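## Task

Find the cable lug (flat metal cable end) sitting behind the label X5 and screw its screw in with the motor until the motor halts by itself at the torque limit, shown as stopped_at_torque=1. After that, do not rotate or shift that screw again. Every other screw must be left as it was at the start. If any screw got pressed in instead of turned, unscrew it completely and drive it in again. The torque limit begins at its minimum and may stop the motor too early, so raise it if needed. Afterwards, lift the screwdriver well clear above the screw head, release the screw, and move away.

## Robot and tools

Robot: a single 7-joint Flexiv Rizon 4 arm carrying a powered screwdriver. The tool is a hex key inside a thin vacuum sleeve that can hold a screw. The tool point (end_effector_position) is the unloaded tip of the key. The key points along the tool point's +z axis and can be pressed back up to 12 mm. A flat block about 9 cm off the last joint's axis sticks out toward the tool's -y side and rotates with it, so watch its clearance.

Frame: the scene frame has its origin on the table top under the arm base. +z is up, and +y is to the left when you face along +x. The base may be tilted. The reported tool position gets less accurate at long reach.

Joint ranges (rad), base outward: waist ±2.792, shoulder ±2.269, upper arm roll ±2.967, elbow -1.867 to 2.688, forearm roll ±2.967, wrist pitch -1.396 to 4.538, wrist roll ±2.967.

The ROW format is shared by all motion tools. There is one arm, so each row is a single list of 10 numbers, in this order: x, y, z, qw, qx, qy, qz, tool/spindle, torque_limit, sleeve_vacuum.
- x, y, z: absolute target position of the tool point in metres, in the scene frame.
- qw, qx, qy, qz: absolute target orientation as a quaternion, w first, in the scene frame. Repeat the wanted quaternion in every row; do not copy back the reported one, since it drifts.
- spindle: -1 to 1. +1 turns the key clockwise at 500 rpm, which drives a screw in. -1 turns it the same speed the other way. It needs 0.5 s to reach full speed.
- torque_limit: -1 to 1, mapped linearly from 0.3 N m at -1 to 1.2 N m at +1. It starts at its lowest value.
- sleeve_vacuum: -1 to 1. Any value above 0.01 holds a screw; anything else lets it go.
The tool values stay at whatever you last sent. The motor keeps running between calls, and the arm does not track the screw then, so finish an action with spindle 0.

execute_actions(actions): a list of actions. Each action is a list of up to 15 rows, and each row is one control step of 1/30 s. If you give fewer rows, the last one repeats to fill the 15 steps. An empty list just returns the state and images. A target more than 0.6 m from the current tool point along any tool axis is refused. If any action is malformed, or the first one fails that check, nothing runs. On every step the commanded pose is clipped to within 70 mm and 16 degrees of the measured pose. When position and orientation conflict, position wins. After an action the arm goes no farther than the last clipped pose, so send far targets over several actions.

move(target, speed, blocking): drives the tool point in a straight line toward one absolute pose. target is one row as above; its tool values are applied at the start. speed is the top speed in m/s, from 0.002 to 0.5, default 0.25; turning is capped at twice that in rad/s. A path lasts 0.5 to 10 s and stops early if longer. It does not avoid obstacles and may overshoot the speed, especially with the arm nearly stretched out. Faster contact hits harder, and a target deeper past the contact presses harder. With blocking=false you get control back after 0.5 s. Until a result shows that move has ended, other moves and actions are refused; use wait or stop first. The move: line reports how it ended (done, off_target, moving, held, fault), the distance to target, and limits (paced = the pose was clipped; held = a check blocked steps, after which the arm may jump faster).

wait(seconds): 0 to 10 s; the arm keeps its last command. stop(): brakes a running move, but the tool keeps running. zoom_image(camera, region): camera is cam_high (fixed, 896x504) or cam_wrist (fisheye, 616x616); region is [x0, y0, x1, y1] in that image's pixels, at most 504x504. read_manual(section): licence texts only. finished_scene(scene): ends the current scene, given its number, and gives you the next task.

Screwing: put the tool point on the screw axis, 2 mm below the top of the head. Turn slowly with spindle between -0.2 and 0.2: a negative value only engages, while a positive value also drives. As the screw turns in, lower the arm 0.7 mm per turn. The motor halts at 95% of the torque limit (lower if spindle < 0.02), either when the head seats or when the thread jams, and stopped_at_torque becomes 1. To run again, spindle must first be 0 or negative for 0.5 s straight. Loosening never stops on its own; if turns is not dropping, raise torque_limit.

Result lines: the tool point pose and velocities; Hand target (the pose the controller is driving toward); pose unreachable (the clearance check changed the command; a mount under the base counts as part of the arm); Joint positions and joint torques (these are noisy, offset, and never zero); stopped_at_torque; screw_detected (1 while sleeve_vacuum_kpa > 30, meaning a head closes the sleeve); turns (key revolutions since the start, positive clockwise); MOTOR HOT from 65 °C, with an OVER-TEMPERATURE FAULT at 80 °C.

Avoid: a joint torque reaching its load limit (waist and shoulder 115, upper arm roll and elbow 60.1, the three wrist joints 36.6 N m) or any outside force of 200 N. Either one halts the arm for 10 s and drops the rest of the call. Also avoid slams, drops, hard pushes, long loaded holds that heat motors, and knocking anything off the table, which fails the task. Camera calibrations come in the prompt and may be off by a few degrees and millimetres.

Each tool is called after ">>>" as name(argument=value, ...) on one line, values as JSON.

## Session

>>> execute_actions(actions=[])

Scene clock: 0.00 s.
end_effector_position=(+0.5370, -0.1974, +0.2255) sleeve_vacuum_kpa=0 screw_detected=0 stopped_at_torque=0 turns=0.00 end_effector_quat_wxyz=(-0.389, +0.704, +0.576, -0.149) end_effector_velocity=(-0.000, -0.000, +0.000) end_effector_angular_velocity=(+0.000, -0.000, +0.000)
Joint positions: [ 0.432  0.568 -0.16   1.715 -0.093 -0.417 -1.308]
Joint velocities: [-0.  0.  0.  0. -0.  0. -0.]
Joint torques (N m, as the joint torque sensors report them, + toward a larger angle): no reading
Motor temperatures (°C, as the motors report them): [24 25 25 27 30 30 27]
Hand target: +0.537, -0.197, +0.225; -0.389, +0.704, +0.576, -0.149

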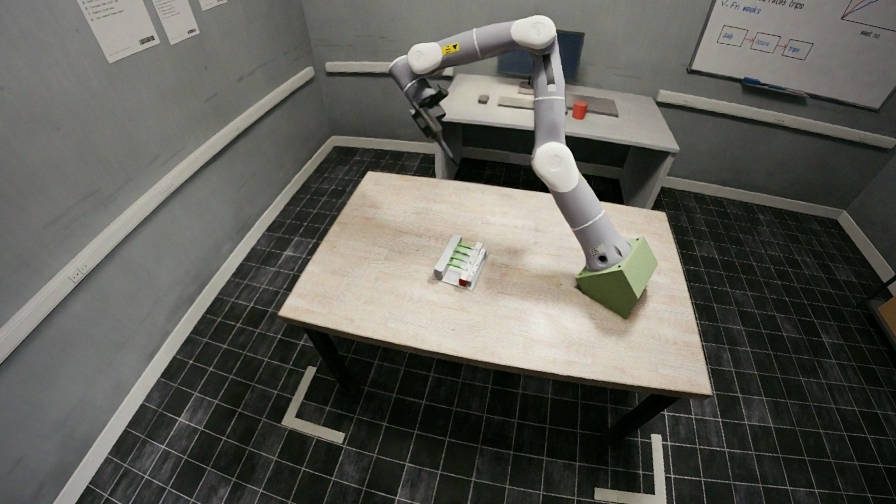

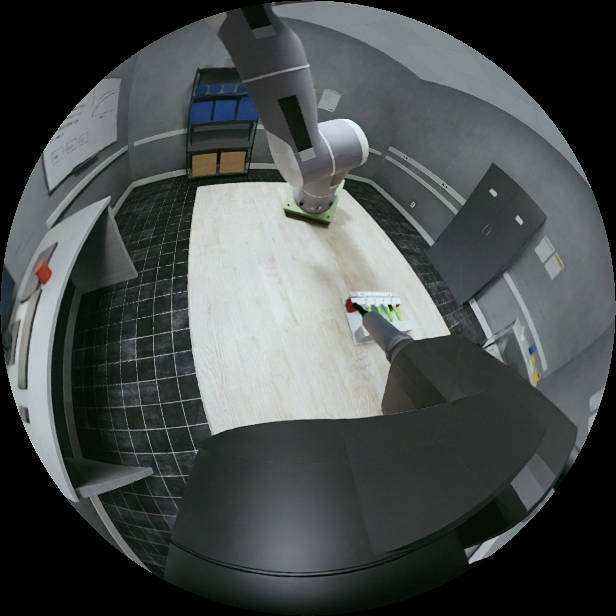

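>>> zoom_image(camera="cam_high", region=[410, 220, 510, 300])

Region (410, 220, 510, 300) of cam_high's 896x504 image, scaled by 5.040, with more detail than that image has; it fills the top 403 rows of this view, and the rest is white.

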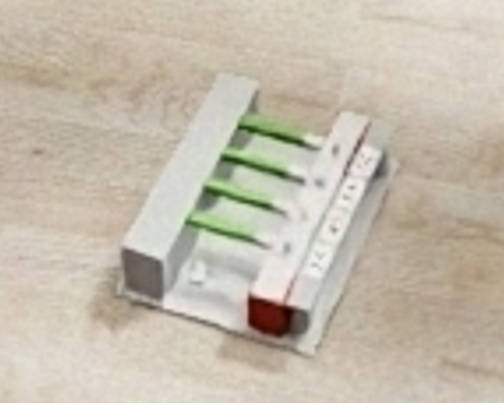

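>>> move(target=[0.48,0.08,0.14,0,0.774,0.633,0,0,0.5,0])

>>> zoom_image(camera="cam_wrist", region=[200, 180, 460, 440])

Scene clock: 18.43 s.
end_effector_position=(+0.4807, +0.0795, +0.1403) sleeve_vacuum_kpa=0 screw_detected=0 stopped_at_torque=0 turns=0.00 end_effector_quat_wxyz=(-0.000, +0.774, +0.633, +0.001) end_effector_velocity=(+0.001, +0.001, +0.000) end_effector_angular_velocity=(-0.000, -0.002, +0.000)
Joint positions: [ 0.343  0.923  0.994  2.544 -0.133  0.467 -0.376]
Joint velocities: [-0.002 -0.001  0.003 -0.001 -0.001  0.002  0.002]
Joint torques (N m, as the joint torque sensors report them, + toward a larger angle): [ -0.01   6.52   1.59 -34.28  -4.66   6.09   0.88]
Motor temperatures (°C, as the motors report them): [24 26 26 31 30 30 27]
Hand target: +0.481, +0.080, +0.140; -0.000, +0.774, +0.633, +0.002
Off the commanded pose: 0.001 m, 0 deg.
move: done
camera_calibration (this result's frames):
cam_wrist: T_world_to_cam=[[0.210271, 0.975751, 0.0607911, -0.122612], [0.940856, -0.218864, 0.258627, -0.466608], [0.26566, 0.00281401, -0.964063, 0.273417], [0, 0, 0, 1]] pos_world=[0.392157, 0.016746, 0.391722]

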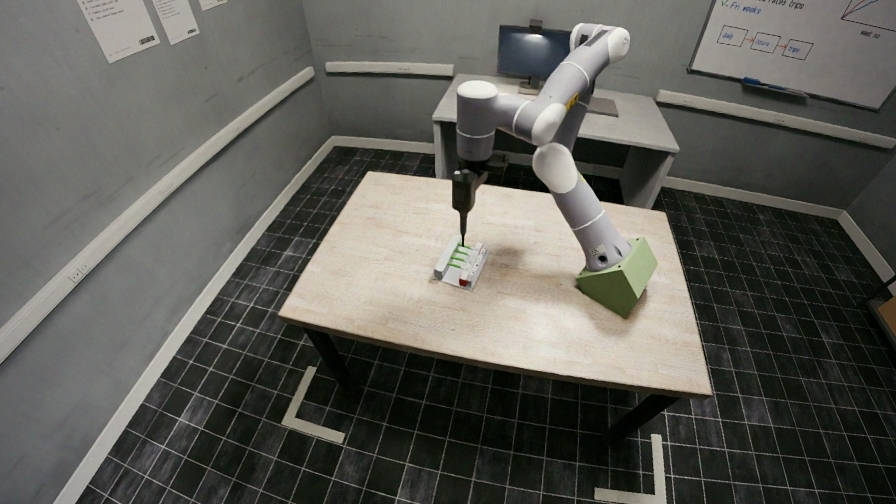

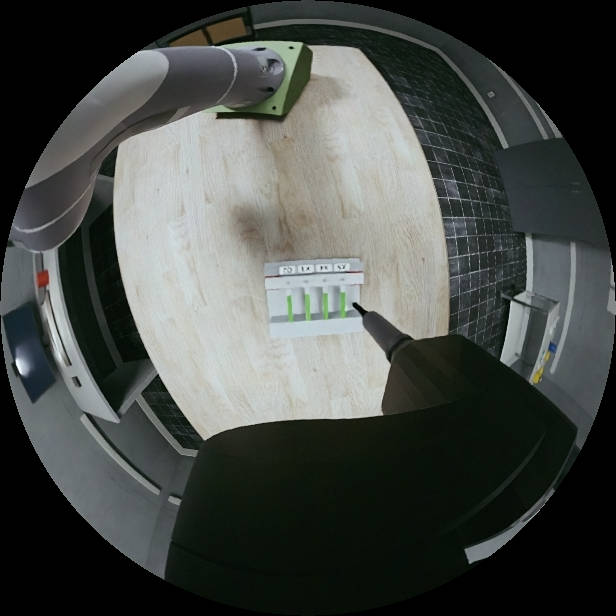

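Region (200, 180, 460, 440) of cam_wrist's 616x616 image, scaled by 1.938, with more detail than that image has.

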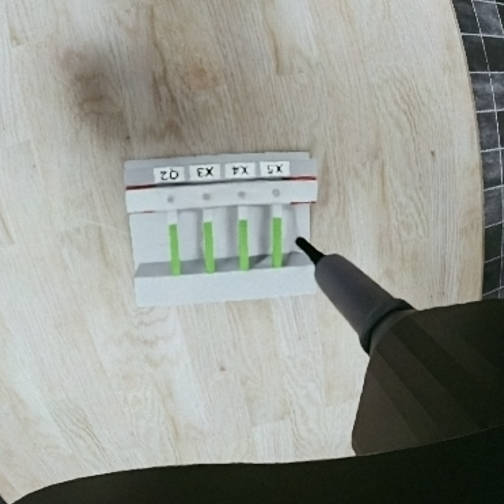

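>>> move(target=[0.465,0.092,0.07,0,0.774,0.633,0,0,0.5,0], speed=0.1)

>>> zoom_image(camera="cam_wrist", region=[290, 250, 390, 350])

>>> zoom_image(camera="cam_high", region=[430, 230, 510, 300])

Scene clock: 32.90 s.
end_effector_position=(+0.4651, +0.0922, +0.0705) sleeve_vacuum_kpa=0 screw_detected=0 stopped_at_torque=0 turns=0.00 end_effector_quat_wxyz=(+0.000, +0.774, +0.633, +0.000) end_effector_velocity=(+0.001, +0.001, -0.000) end_effector_angular_velocity=(+0.001, -0.002, -0.001)
Joint positions: [ 0.178  0.784  1.075  2.69  -0.255  0.775 -0.259]
Joint velocities: [-0.006  0.     0.004  0.    -0.     0.005  0.001]
Joint torques (N m, as the joint torque sensors report them, + toward a larger angle): [  4.     7.54   2.83 -24.31  -3.27   6.43   0.43]
Motor temperatures (°C, as the motors report them): [24 26 26 34 31 31 27]
Hand target: +0.465, +0.092, +0.070; +0.000, +0.774, +0.633, -0.000
Off the commanded pose: 0.001 m, 0 deg.
joint sent to its limit — the command would take joint 4 (elbow) past its upper limit, so that joint was sent only as far as its limit.
move: done
camera_calibration (this result's frames):
cam_wrist: T_world_to_cam=[[0.209398, 0.976089, 0.0583302, -0.126937], [0.941386, -0.217369, 0.257958, -0.431405], [0.26447, 0.000895271, -0.964394, 0.210969], [0, 0, 0, 1]] pos_world=[0.376904, 0.0299391, 0.322146]

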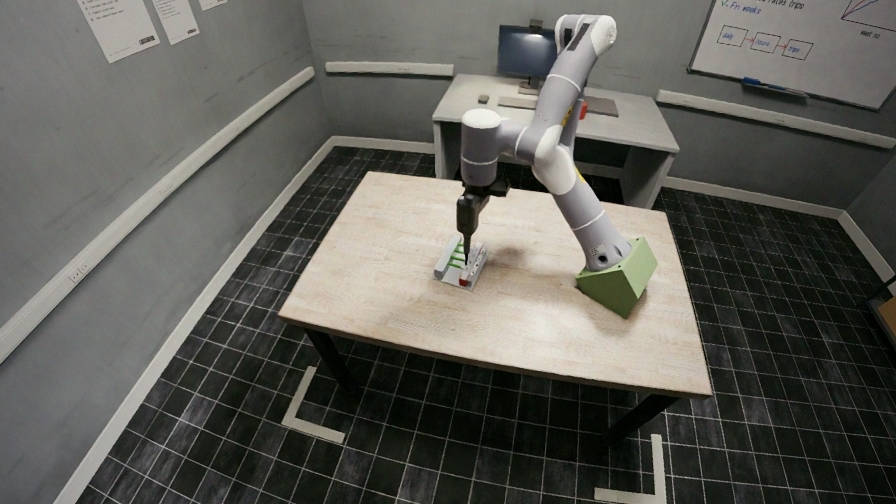

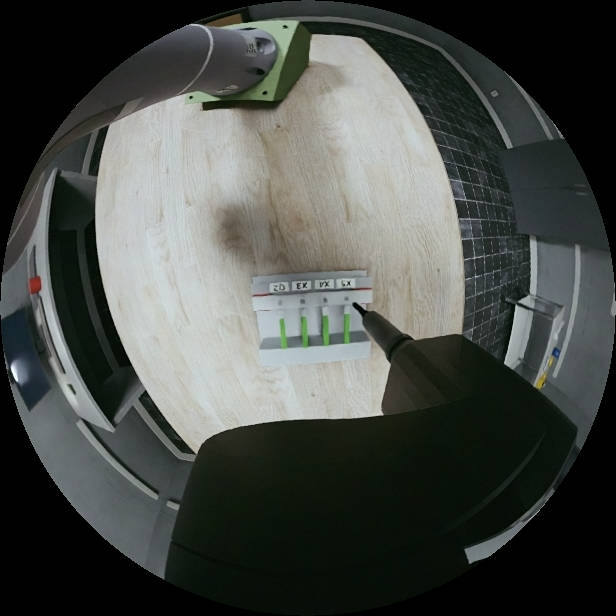

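Region (290, 250, 390, 350) of cam_wrist's 616x616 image, scaled by 5.040, with more detail than that image has.

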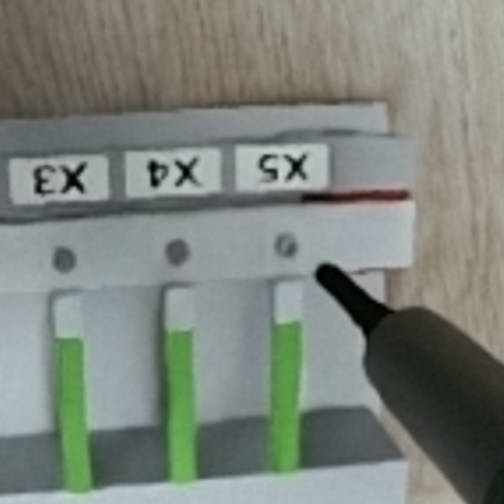

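Region (430, 230, 510, 300) of cam_high's 896x504 image, scaled by 6.300, with more detail than that image has; it fills the top 441 rows of this view, and the rest is white.

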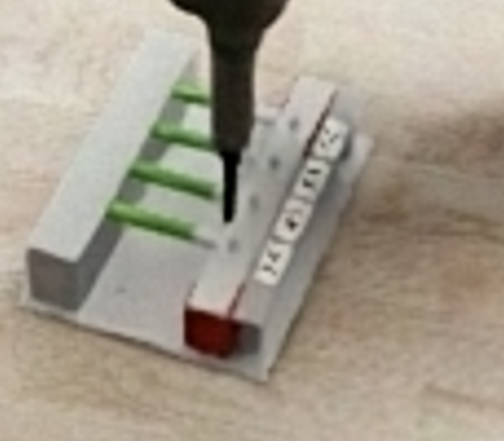

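>>> move(target=[0.464,0.091,0.06,0,0.174,0.985,0,0,0.5,0])

>>> zoom_image(camera="cam_wrist", region=[310, 270, 380, 340])

>>> zoom_image(camera="cam_high", region=[430, 230, 510, 300])

Scene clock: 51.77 s.
end_effector_position=(+0.4632, +0.0915, +0.0599) sleeve_vacuum_kpa=0 screw_detected=0 stopped_at_torque=0 turns=0.00 end_effector_quat_wxyz=(-0.000, +0.174, +0.985, +0.000) end_effector_velocity=(+0.000, +0.000, +0.000) end_effector_angular_velocity=(-0.000, -0.001, +0.004)
Joint positions: [ 0.193  0.387  0.862  2.53  -0.774  0.736 -1.418]
Joint velocities: [ 0.    -0.     0.001 -0.001 -0.001 -0.001 -0.003]
Joint torques (N m, as the joint torque sensors report them, + toward a larger angle): [  9.82  18.99  12.81 -23.04  -3.2    4.01  -0.07]
Motor temperatures (°C, as the motors report them): [24 26 25 34 31 31 27]
Hand target: +0.463, +0.091, +0.060; -0.000, +0.173, +0.985, -0.000
Off the commanded pose: 0.001 m, 0 deg.
move: done
camera_calibration (this result's frames):
cam_wrist: T_world_to_cam=[[-0.933944, 0.352565, 0.058704, 0.461387], [0.355383, 0.89851, 0.257649, -0.257773], [0.0380917, 0.261492, -0.964454, 0.282284], [0, 0, 0, 1]] pos_world=[0.511765, -0.00487213, 0.31158]

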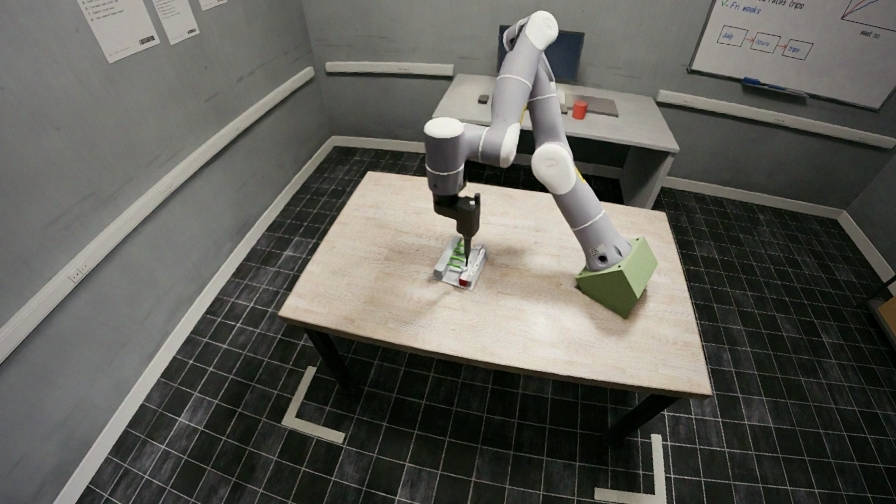

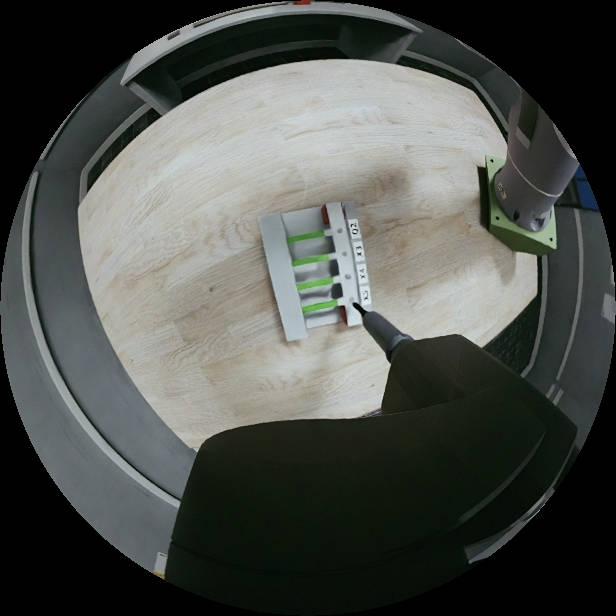

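Region (310, 270, 380, 340) of cam_wrist's 616x616 image, scaled by 7.200, with more detail than that image has.

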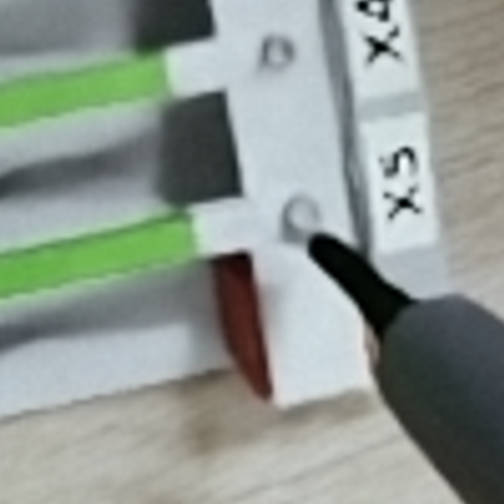

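Region (430, 230, 510, 300) of cam_high's 896x504 image, scaled by 6.300, with more detail than that image has; it fills the top 441 rows of this view, and the rest is white.

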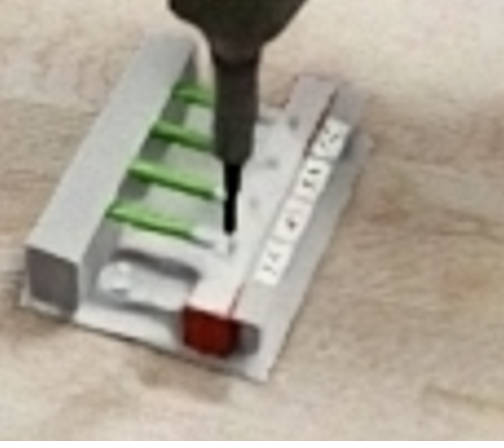

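>>> move(target=[0.4622,0.0902,0.054,0,0.174,0.985,0,0,0.5,0], speed=0.02)

>>> zoom_image(camera="cam_wrist", region=[330, 280, 380, 330])

>>> zoom_image(camera="cam_high", region=[450, 250, 490, 285])

Scene clock: 63.57 s.
end_effector_position=(+0.4622, +0.0901, +0.0541) sleeve_vacuum_kpa=0 screw_detected=0 stopped_at_torque=0 turns=0.00 end_effector_quat_wxyz=(+0.000, +0.174, +0.985, -0.000) end_effector_velocity=(-0.000, -0.001, -0.001) end_effector_angular_velocity=(-0.002, +0.000, +0.001)
Joint positions: [ 0.183  0.381  0.853  2.541 -0.798  0.755 -1.408]
Joint velocities: [-0.    -0.    -0.001  0.001 -0.002 -0.001 -0.   ]
Joint torques (N m, as the joint torque sensors report them, + toward a larger angle): [  8.87  18.43  11.95 -21.72  -3.11   5.57   0.81]
Motor temperatures (°C, as the motors report them): [24 26 26 35 31 31 27]
Hand target: +0.462, +0.090, +0.054; -0.000, +0.174, +0.985, +0.000
Off the commanded pose: 0.000 m, 0 deg.
move: done
camera_calibration (this result's frames):
cam_wrist: T_world_to_cam=[[-0.933887, 0.352827, 0.0580348, 0.461211], [0.355466, 0.898514, 0.257521, -0.254623], [0.0387154, 0.261125, -0.964528, 0.276799], [0, 0, 0, 1]] pos_world=[0.510512, -0.00622444, 0.305785]

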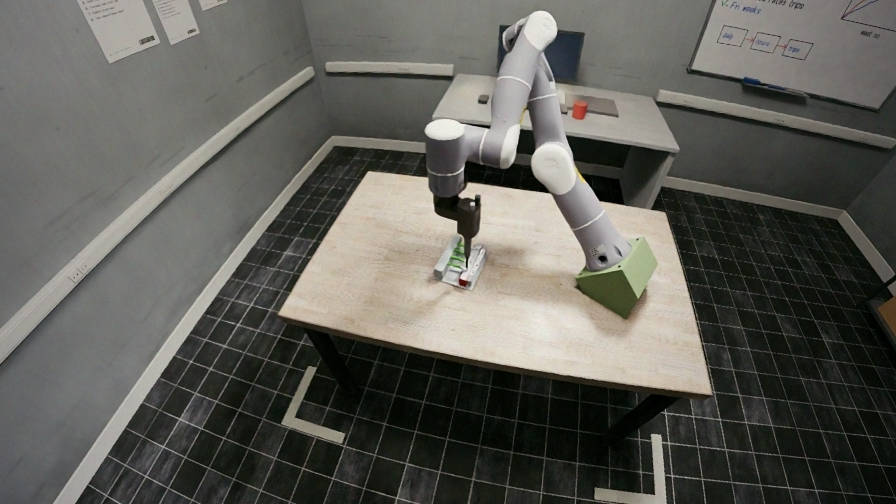

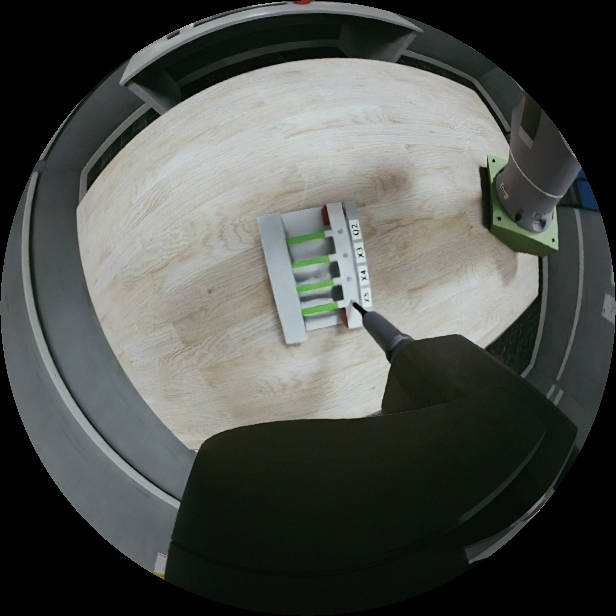

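Region (330, 280, 380, 330) of cam_wrist's 616x616 image, scaled by 10.080, with more detail than that image has.

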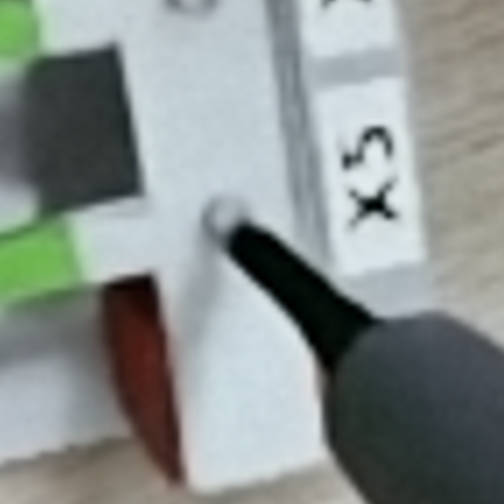

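Region (450, 250, 490, 285) of cam_high's 896x504 image, scaled by 12.600, with more detail than that image has; it fills the top 441 rows of this view, and the rest is white.

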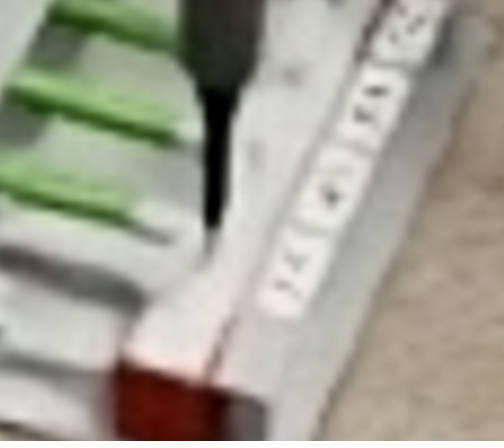

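>>> move(target=[0.4622,0.0898,0.048,0,0.174,0.985,0,0,0.5,1], speed=0.01)

>>> zoom_image(camera="cam_wrist", region=[330, 280, 380, 330])

Scene clock: 76.10 s.
end_effector_position=(+0.4623, +0.0899, +0.0482) sleeve_vacuum_kpa=14 screw_detected=0 stopped_at_torque=0 turns=0.00 end_effector_quat_wxyz=(+0.000, +0.174, +0.985, +0.000) end_effector_velocity=(-0.000, -0.000, -0.000) end_effector_angular_velocity=(-0.000, +0.000, -0.001)
Joint positions: [ 0.171  0.369  0.845  2.548 -0.827  0.773 -1.395]
Joint velocities: [-0.    -0.    -0.     0.    -0.001  0.     0.001]
Joint torques (N m, as the joint torque sensors report them, + toward a larger angle): [  7.89  18.4   11.53 -19.77  -3.02   5.27   0.79]
Motor temperatures (°C, as the motors report them): [24 26 26 35 31 31 27]
Hand target: +0.462, +0.090, +0.048; -0.000, +0.174, +0.985, +0.000
Off the commanded pose: 0.000 m, 0 deg.
move: done
camera_calibration (this result's frames):
cam_wrist: T_world_to_cam=[[-0.933944, 0.352708, 0.0578459, 0.461797], [0.355283, 0.898446, 0.258008, -0.252919], [0.0390302, 0.261517, -0.964409, 0.271014], [0, 0, 0, 1]] pos_world=[0.510572, -0.00652044, 0.299911]

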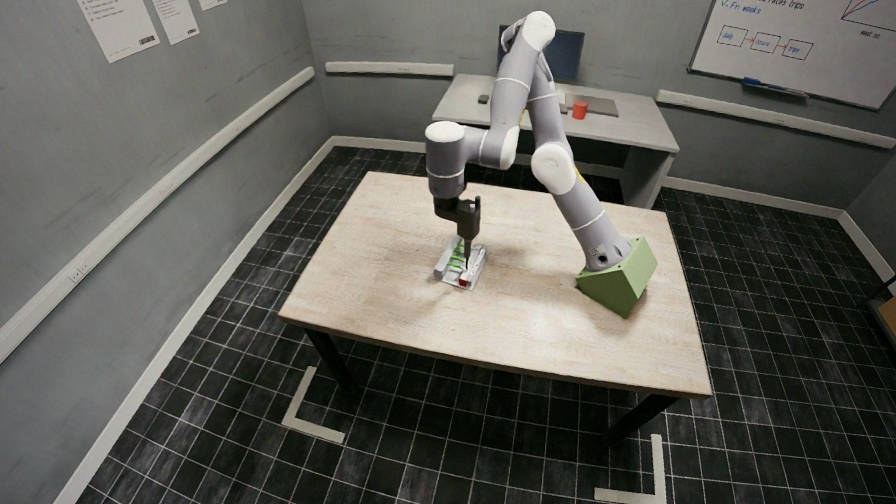

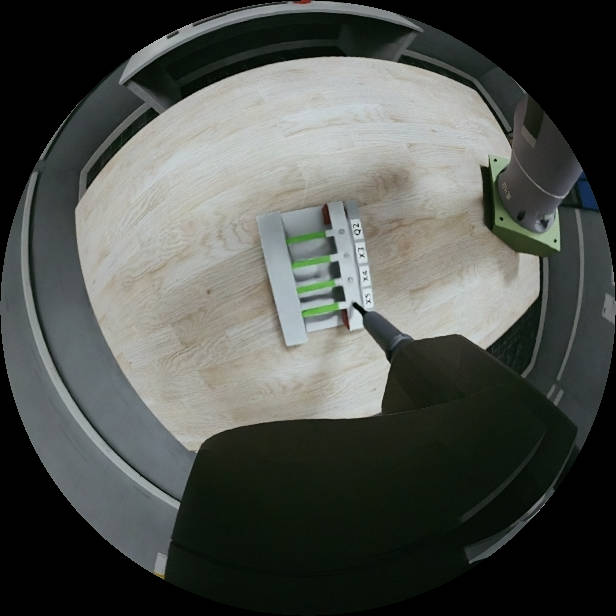

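Region (330, 280, 380, 330) of cam_wrist's 616x616 image, scaled by 10.080, with more detail than that image has.

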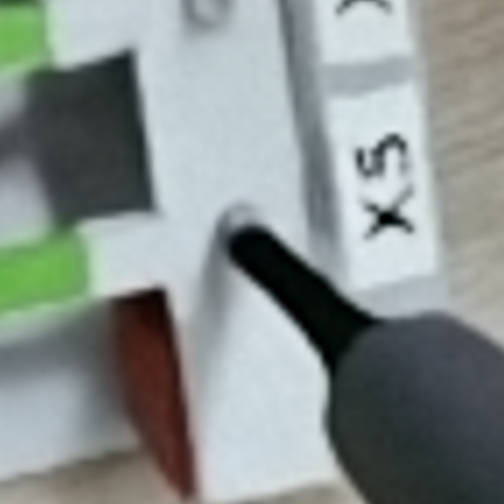

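>>> execute_actions(actions=[[[0.4617,0.0895,0.048,0,0.174,0.985,0,0,0.5,1]],[[0.4617,0.0895,0.0465,0,0.174,0.985,0,0.1,0.5,1]],[[0.4617,0.0895,0.045,0,0.174,0.985,0,0.1,0.5,1]],[[0.4617,0.0895,0.045,0,0.174,0.985,0,0,0.5,1]]])

>>> zoom_image(camera="cam_wrist", region=[330, 280, 380, 330])

Scene clock: 87.87 s.
end_effector_position=(+0.4620, +0.0898, +0.0453) sleeve_vacuum_kpa=14 screw_detected=0 stopped_at_torque=0 turns=0.82 end_effector_quat_wxyz=(+0.000, +0.174, +0.985, +0.000) end_effector_velocity=(-0.000, -0.000, -0.000) end_effector_angular_velocity=(-0.001, +0.001, -0.000)
Joint positions: [ 0.164  0.363  0.841  2.553 -0.841  0.782 -1.388]
Joint velocities: [ 0.    -0.    -0.     0.001  0.    -0.001  0.001]
Joint torques (N m, as the joint torque sensors report them, + toward a larger angle): [  8.3   18.28  11.28 -18.58  -2.98   4.85   0.95]
Motor temperatures (°C, as the motors report them): [24 26 26 34 31 31 27]
Hand target: +0.462, +0.089, +0.045; -0.000, +0.174, +0.985, -0.000
Off the commanded pose: 0.001 m, 0 deg.
camera_calibration (this result's frames):
cam_wrist: T_world_to_cam=[[-0.933955, 0.352714, 0.0576281, 0.461741], [0.355214, 0.89835, 0.258438, -0.251916], [0.0393845, 0.26184, -0.964307, 0.268051], [0, 0, 0, 1]] pos_world=[0.510172, -0.00674079, 0.296979]

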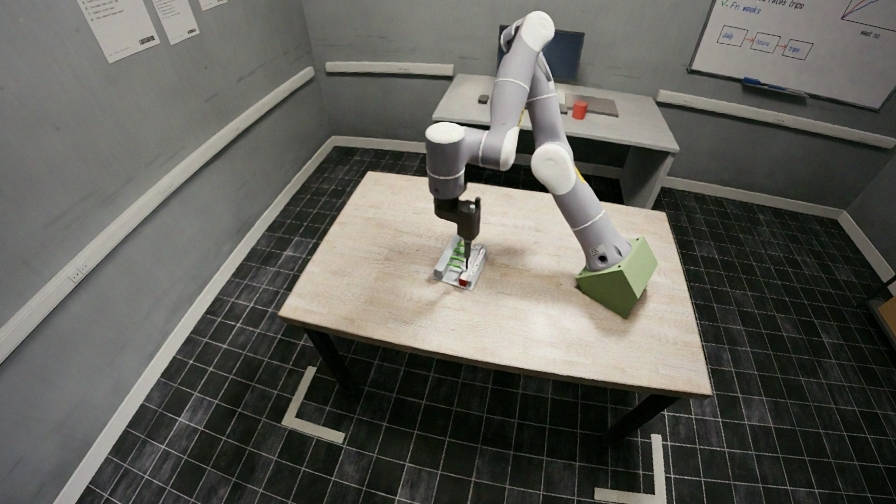

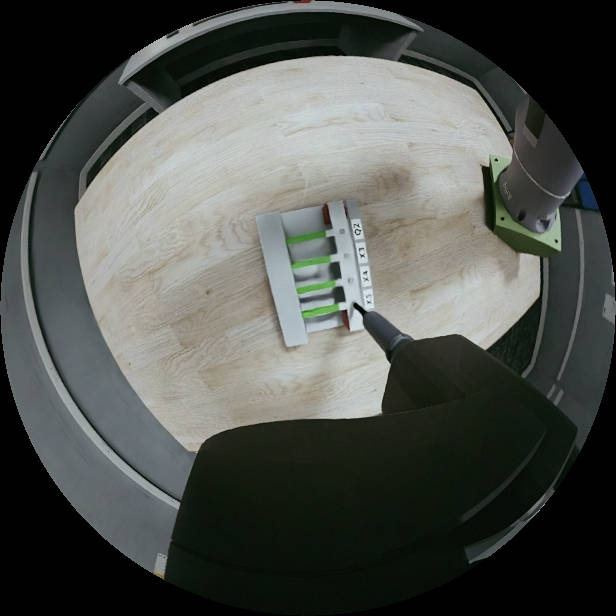

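Region (330, 280, 380, 330) of cam_wrist's 616x616 image, scaled by 10.080, with more detail than that image has.

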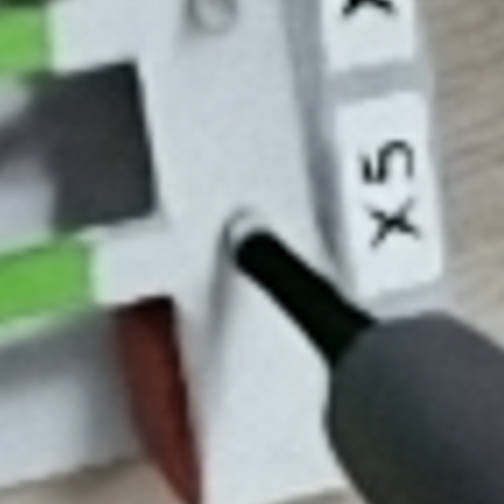

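>>> execute_actions(actions=[[[0.4617,0.0895,0.050,0,0.174,0.985,0,0,0.5,1]],[[0.4617,0.0886,0.050,0,0.174,0.985,0,0,0.5,1]],[[0.4617,0.0886,0.050,0,0.174,0.985,0,0,0.5,1]]])

>>> zoom_image(camera="cam_wrist", region=[335, 265, 375, 320])

Scene clock: 105.70 s.
end_effector_position=(+0.4617, +0.0885, +0.0499) sleeve_vacuum_kpa=14 screw_detected=0 stopped_at_torque=0 turns=0.82 end_effector_quat_wxyz=(+0.000, +0.174, +0.985, -0.000) end_effector_velocity=(-0.000, -0.000, -0.000) end_effector_angular_velocity=(+0.000, +0.000, +0.000)
Joint positions: [ 0.176  0.378  0.845  2.549 -0.813  0.769 -1.403]
Joint velocities: [ 0. -0. -0.  0. -0.  0. -0.]
Joint torques (N m, as the joint torque sensors report them, + toward a larger angle): [ 11.3   20.67  12.16 -21.35  -2.6    5.71   0.18]
Motor temperatures (°C, as the motors report them): [24 26 27 34 31 31 27]
Hand target: +0.462, +0.089, +0.050; -0.000, +0.174, +0.985, -0.000
Off the commanded pose: 0.000 m, 0 deg.
camera_calibration (this result's frames):
cam_wrist: T_world_to_cam=[[-0.933776, 0.353124, 0.0580105, 0.461534], [0.355753, 0.898455, 0.257328, -0.252029], [0.0387488, 0.260924, -0.964581, 0.273255], [0, 0, 0, 1]] pos_world=[0.510042, -0.00784124, 0.301657]

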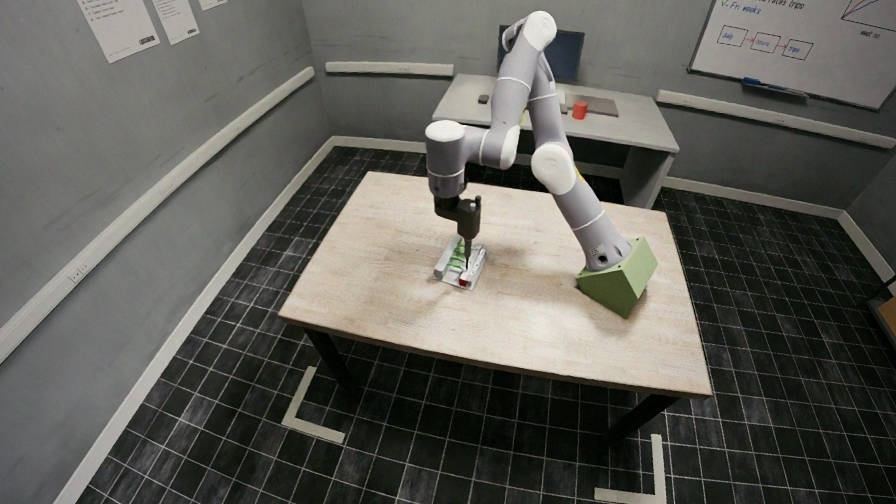

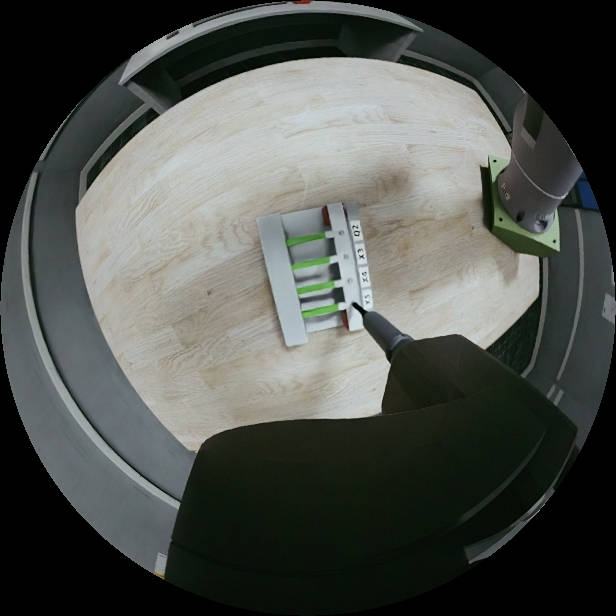

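Region (335, 265, 375, 320) of cam_wrist's 616x616 image, scaled by 9.164, with more detail than that image has; it fills the left 367 columns of this view, and the rest is white.

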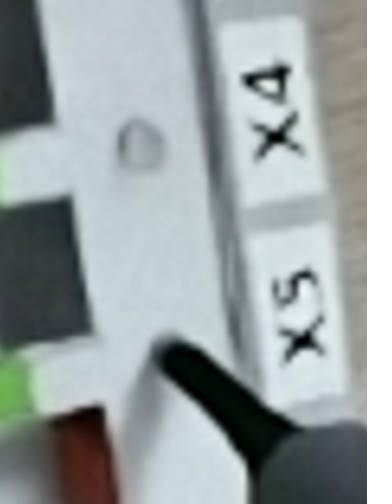

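>>> execute_actions(actions=[[[0.4617,0.089,0.049,0,0.174,0.985,0,0,0.5,1]],[[0.4617,0.089,0.047,0,0.174,0.985,0,0.1,0.5,1]],[[0.4617,0.089,0.045,0,0.174,0.985,0,0.1,0.5,1]],[[0.4617,0.089,0.044,0,0.174,0.985,0,0.1,0.5,1]],[[0.4617,0.089,0.044,0,0.174,0.985,0,0,0.5,1]]])

>>> zoom_image(camera="cam_wrist", region=[340, 288, 370, 318])

>>> zoom_image(camera="cam_high", region=[455, 255, 485, 280])

Scene clock: 121.90 s.
end_effector_position=(+0.4617, +0.0888, +0.0440) sleeve_vacuum_kpa=40 screw_detected=1 stopped_at_torque=0 turns=2.06 end_effector_quat_wxyz=(+0.000, +0.174, +0.985, -0.000) end_effector_velocity=(+0.000, +0.001, +0.000) end_effector_angular_velocity=(+0.001, -0.000, -0.001)
Joint positions: [ 0.163  0.363  0.837  2.555 -0.845  0.784 -1.387]
Joint velocities: [ 0.    -0.    -0.    -0.001  0.     0.001  0.001]
Joint torques (N m, as the joint torque sensors report them, + toward a larger angle): [  9.99  18.38  11.58 -20.36  -3.11   6.04   1.  ]
Motor temperatures (°C, as the motors report them): [24 26 27 34 31 31 27]
Hand target: +0.462, +0.089, +0.044; -0.000, +0.174, +0.985, -0.000
Off the commanded pose: 0.000 m, 0 deg.
camera_calibration (this result's frames):
cam_wrist: T_world_to_cam=[[-0.933896, 0.352837, 0.0578324, 0.461868], [0.355432, 0.898589, 0.257306, -0.250673], [0.0388197, 0.260853, -0.964598, 0.267444], [0, 0, 0, 1]] pos_world=[0.510052, -0.00747575, 0.295765]

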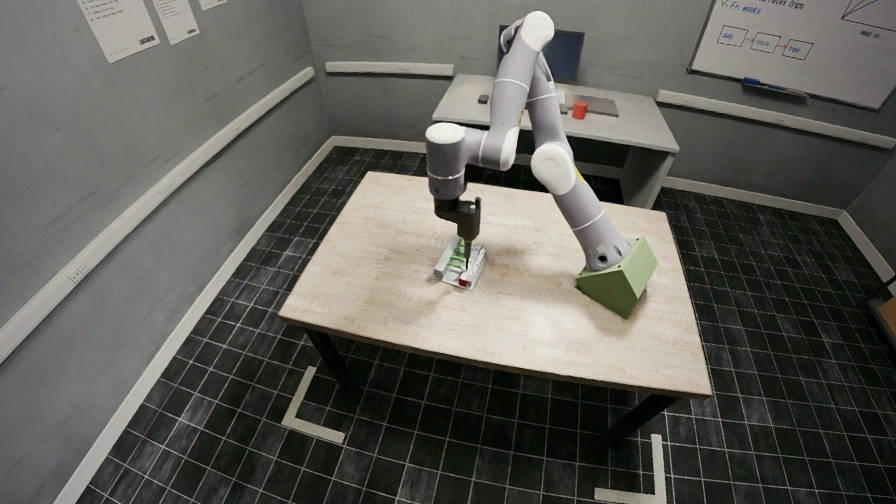

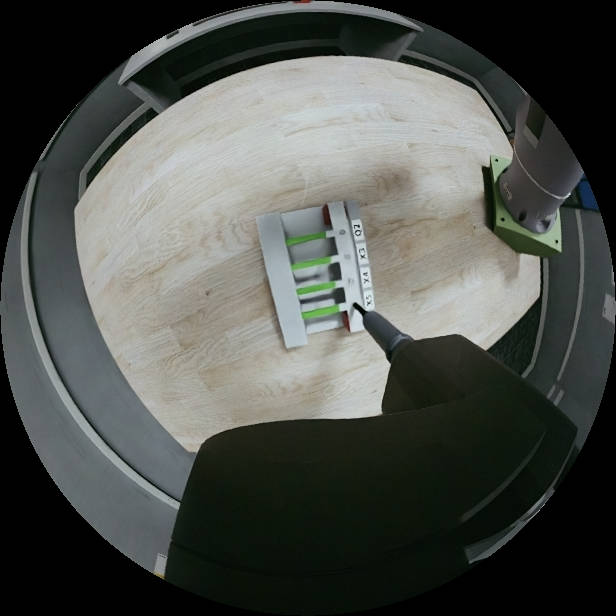

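Region (340, 288, 370, 318) of cam_wrist's 616x616 image, scaled by 16.800, with more detail than that image has.

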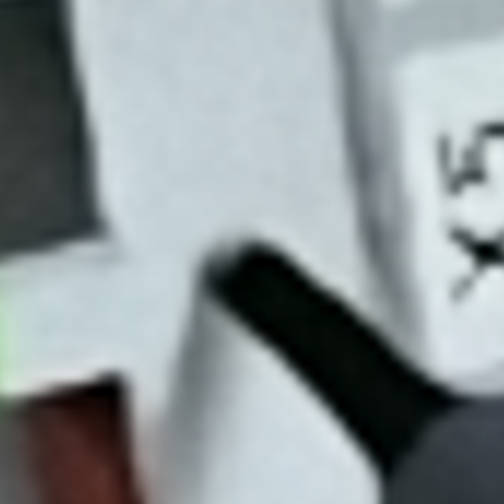

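Region (455, 255, 485, 280) of cam_high's 896x504 image, scaled by 16.800, with more detail than that image has.

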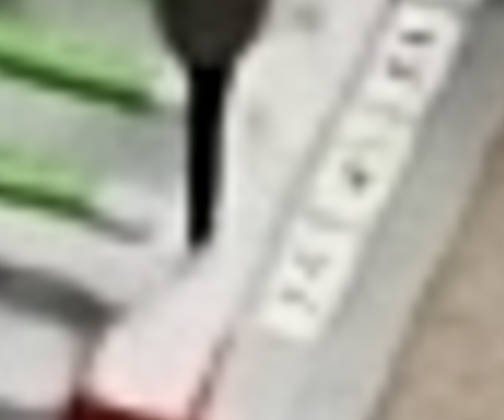

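Engaged. Drive in with the torque limit at maximum.

>>> execute_actions(actions=[[[0.4617,0.089,0.0435,0,0.174,0.985,0,0.2,1,1]],[[0.4617,0.089,0.0429,0,0.174,0.985,0,0.2,1,1]],[[0.4617,0.089,0.0423,0,0.174,0.985,0,0.2,1,1]],[[0.4617,0.089,0.0417,0,0.174,0.985,0,0.2,1,1]],[[0.4617,0.089,0.0411,0,0.174,0.985,0,0.2,1,1]],[[0.4617,0.089,0.0411,0,0.174,0.985,0,0,1,1]]])

Scene clock: 132.87 s.
end_effector_position=(+0.4617, +0.0888, +0.0411) sleeve_vacuum_kpa=40 screw_detected=1 stopped_at_torque=1 turns=4.11 end_effector_quat_wxyz=(+0.000, +0.174, +0.985, -0.000) end_effector_velocity=(+0.000, +0.000, +0.000) end_effector_angular_velocity=(+0.000, -0.001, +0.000)
Joint positions: [ 0.158  0.356  0.832  2.558 -0.861  0.792 -1.379]
Joint velocities: [ 0.  0.  0. -0. -0.  0. -0.]
Joint torques (N m, as the joint torque sensors report them, + toward a larger angle): [  9.98  18.17  11.83 -20.51  -3.26   6.13   1.1 ]
Motor temperatures (°C, as the motors report them): [24 27 27 34 31 32 27]
Hand target: +0.462, +0.089, +0.041; -0.000, +0.174, +0.985, -0.000
Off the commanded pose: 0.000 m, 0 deg.
camera_calibration (this result's frames):
cam_wrist: T_world_to_cam=[[-0.933911, 0.352799, 0.0578266, 0.462035], [0.355394, 0.89861, 0.257284, -0.249896], [0.0388059, 0.260832, -0.964604, 0.264658], [0, 0, 0, 1]] pos_world=[0.510041, -0.00747736, 0.292866]

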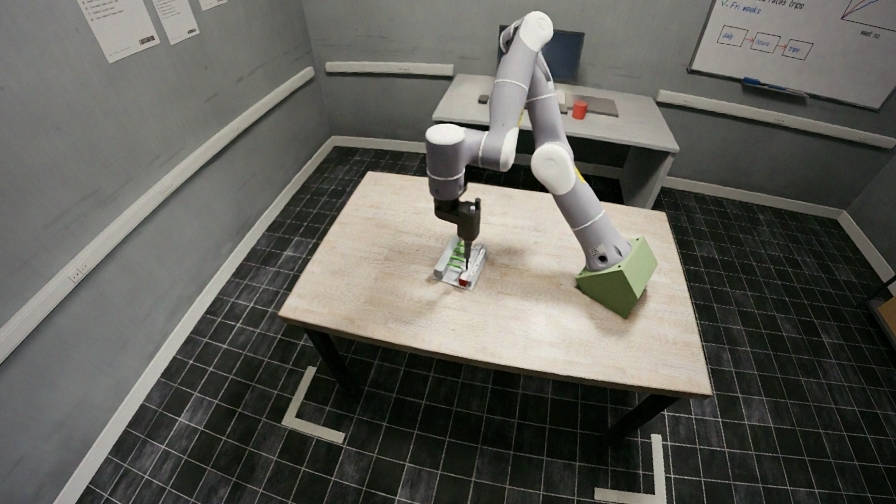

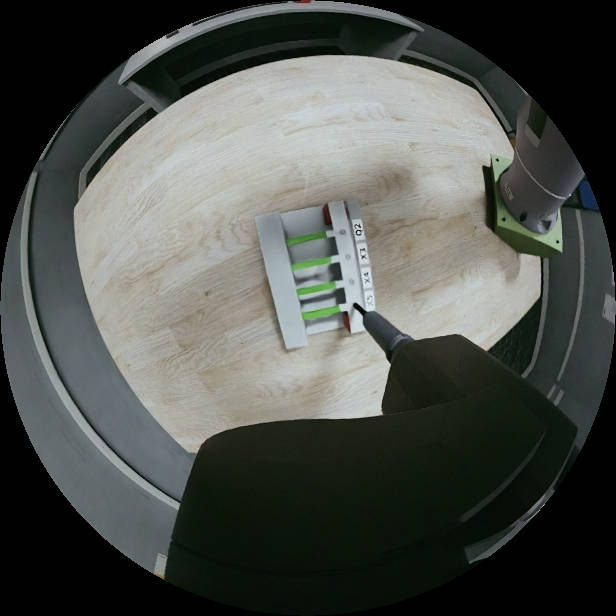

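>>> move(target=[0.4617,0.089,0.15,0,0.174,0.985,0,0,1,0], speed=0.1)

>>> zoom_image(camera="cam_wrist", region=[290, 210, 380, 300])

>>> finished_scene(scene=1)

Scene clock: 146.23 s.
end_effector_position=(+0.4625, +0.0891, +0.1497) sleeve_vacuum_kpa=0 screw_detected=0 stopped_at_torque=1 turns=4.11 end_effector_quat_wxyz=(+0.000, +0.174, +0.985, +0.000) end_effector_velocity=(-0.000, +0.000, +0.001) end_effector_angular_velocity=(+0.001, +0.000, +0.001)
Joint positions: [ 0.347  0.54   0.932  2.391 -0.487  0.462 -1.551]
Joint velocities: [ 0.     0.001  0.001 -0.002  0.002 -0.002 -0.002]
Joint torques (N m, as the joint torque sensors report them, + toward a larger angle): [  8.93  16.48  10.65 -29.94  -3.58   3.86   0.51]
Motor temperatures (°C, as the motors report them): [24 27 27 34 31 32 27]
Hand target: +0.462, +0.089, +0.150; +0.000, +0.174, +0.985, -0.000
Off the commanded pose: 0.001 m, 0 deg.
move: done
camera_calibration (this result's frames):
cam_wrist: T_world_to_cam=[[-0.933557, 0.353794, 0.0574479, 0.456172], [0.356221, 0.89806, 0.25806, -0.27884], [0.0397082, 0.261378, -0.96442, 0.368753], [0, 0, 0, 1]] pos_world=[0.510549, -0.00735982, 0.401384]

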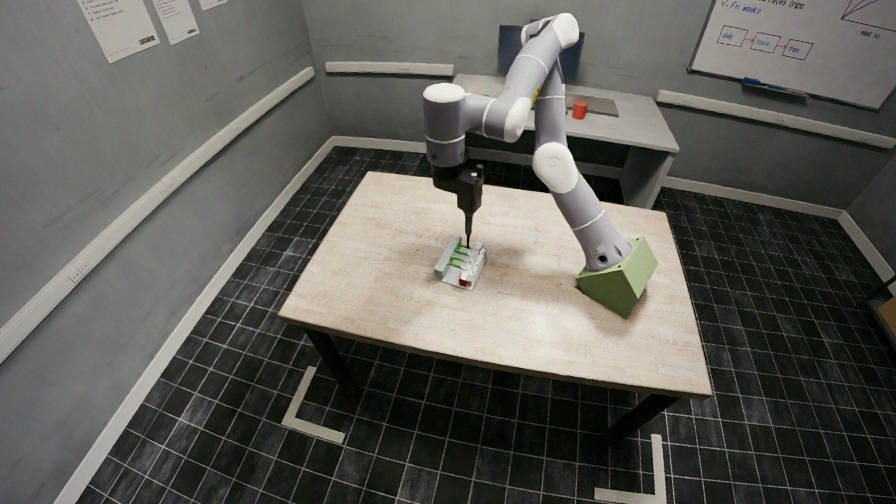

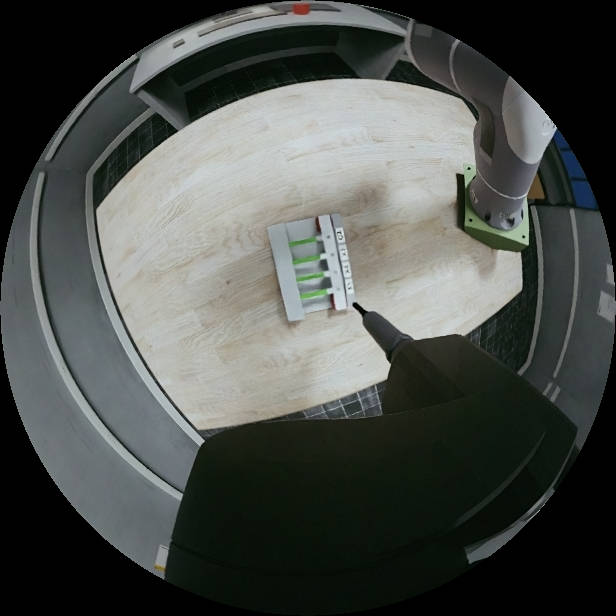

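Region (290, 210, 380, 300) of cam_wrist's 616x616 image, scaled by 5.600, with more detail than that image has.

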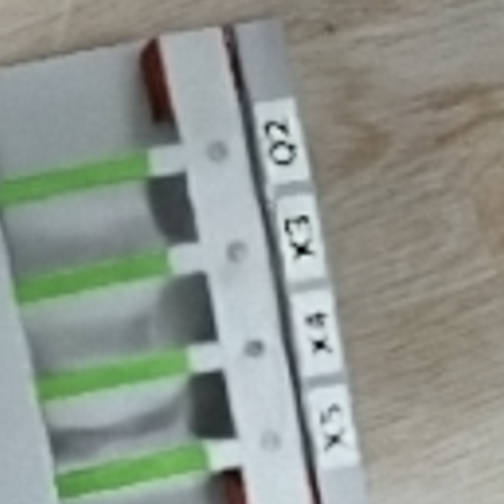

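The scene is finished: the task was done.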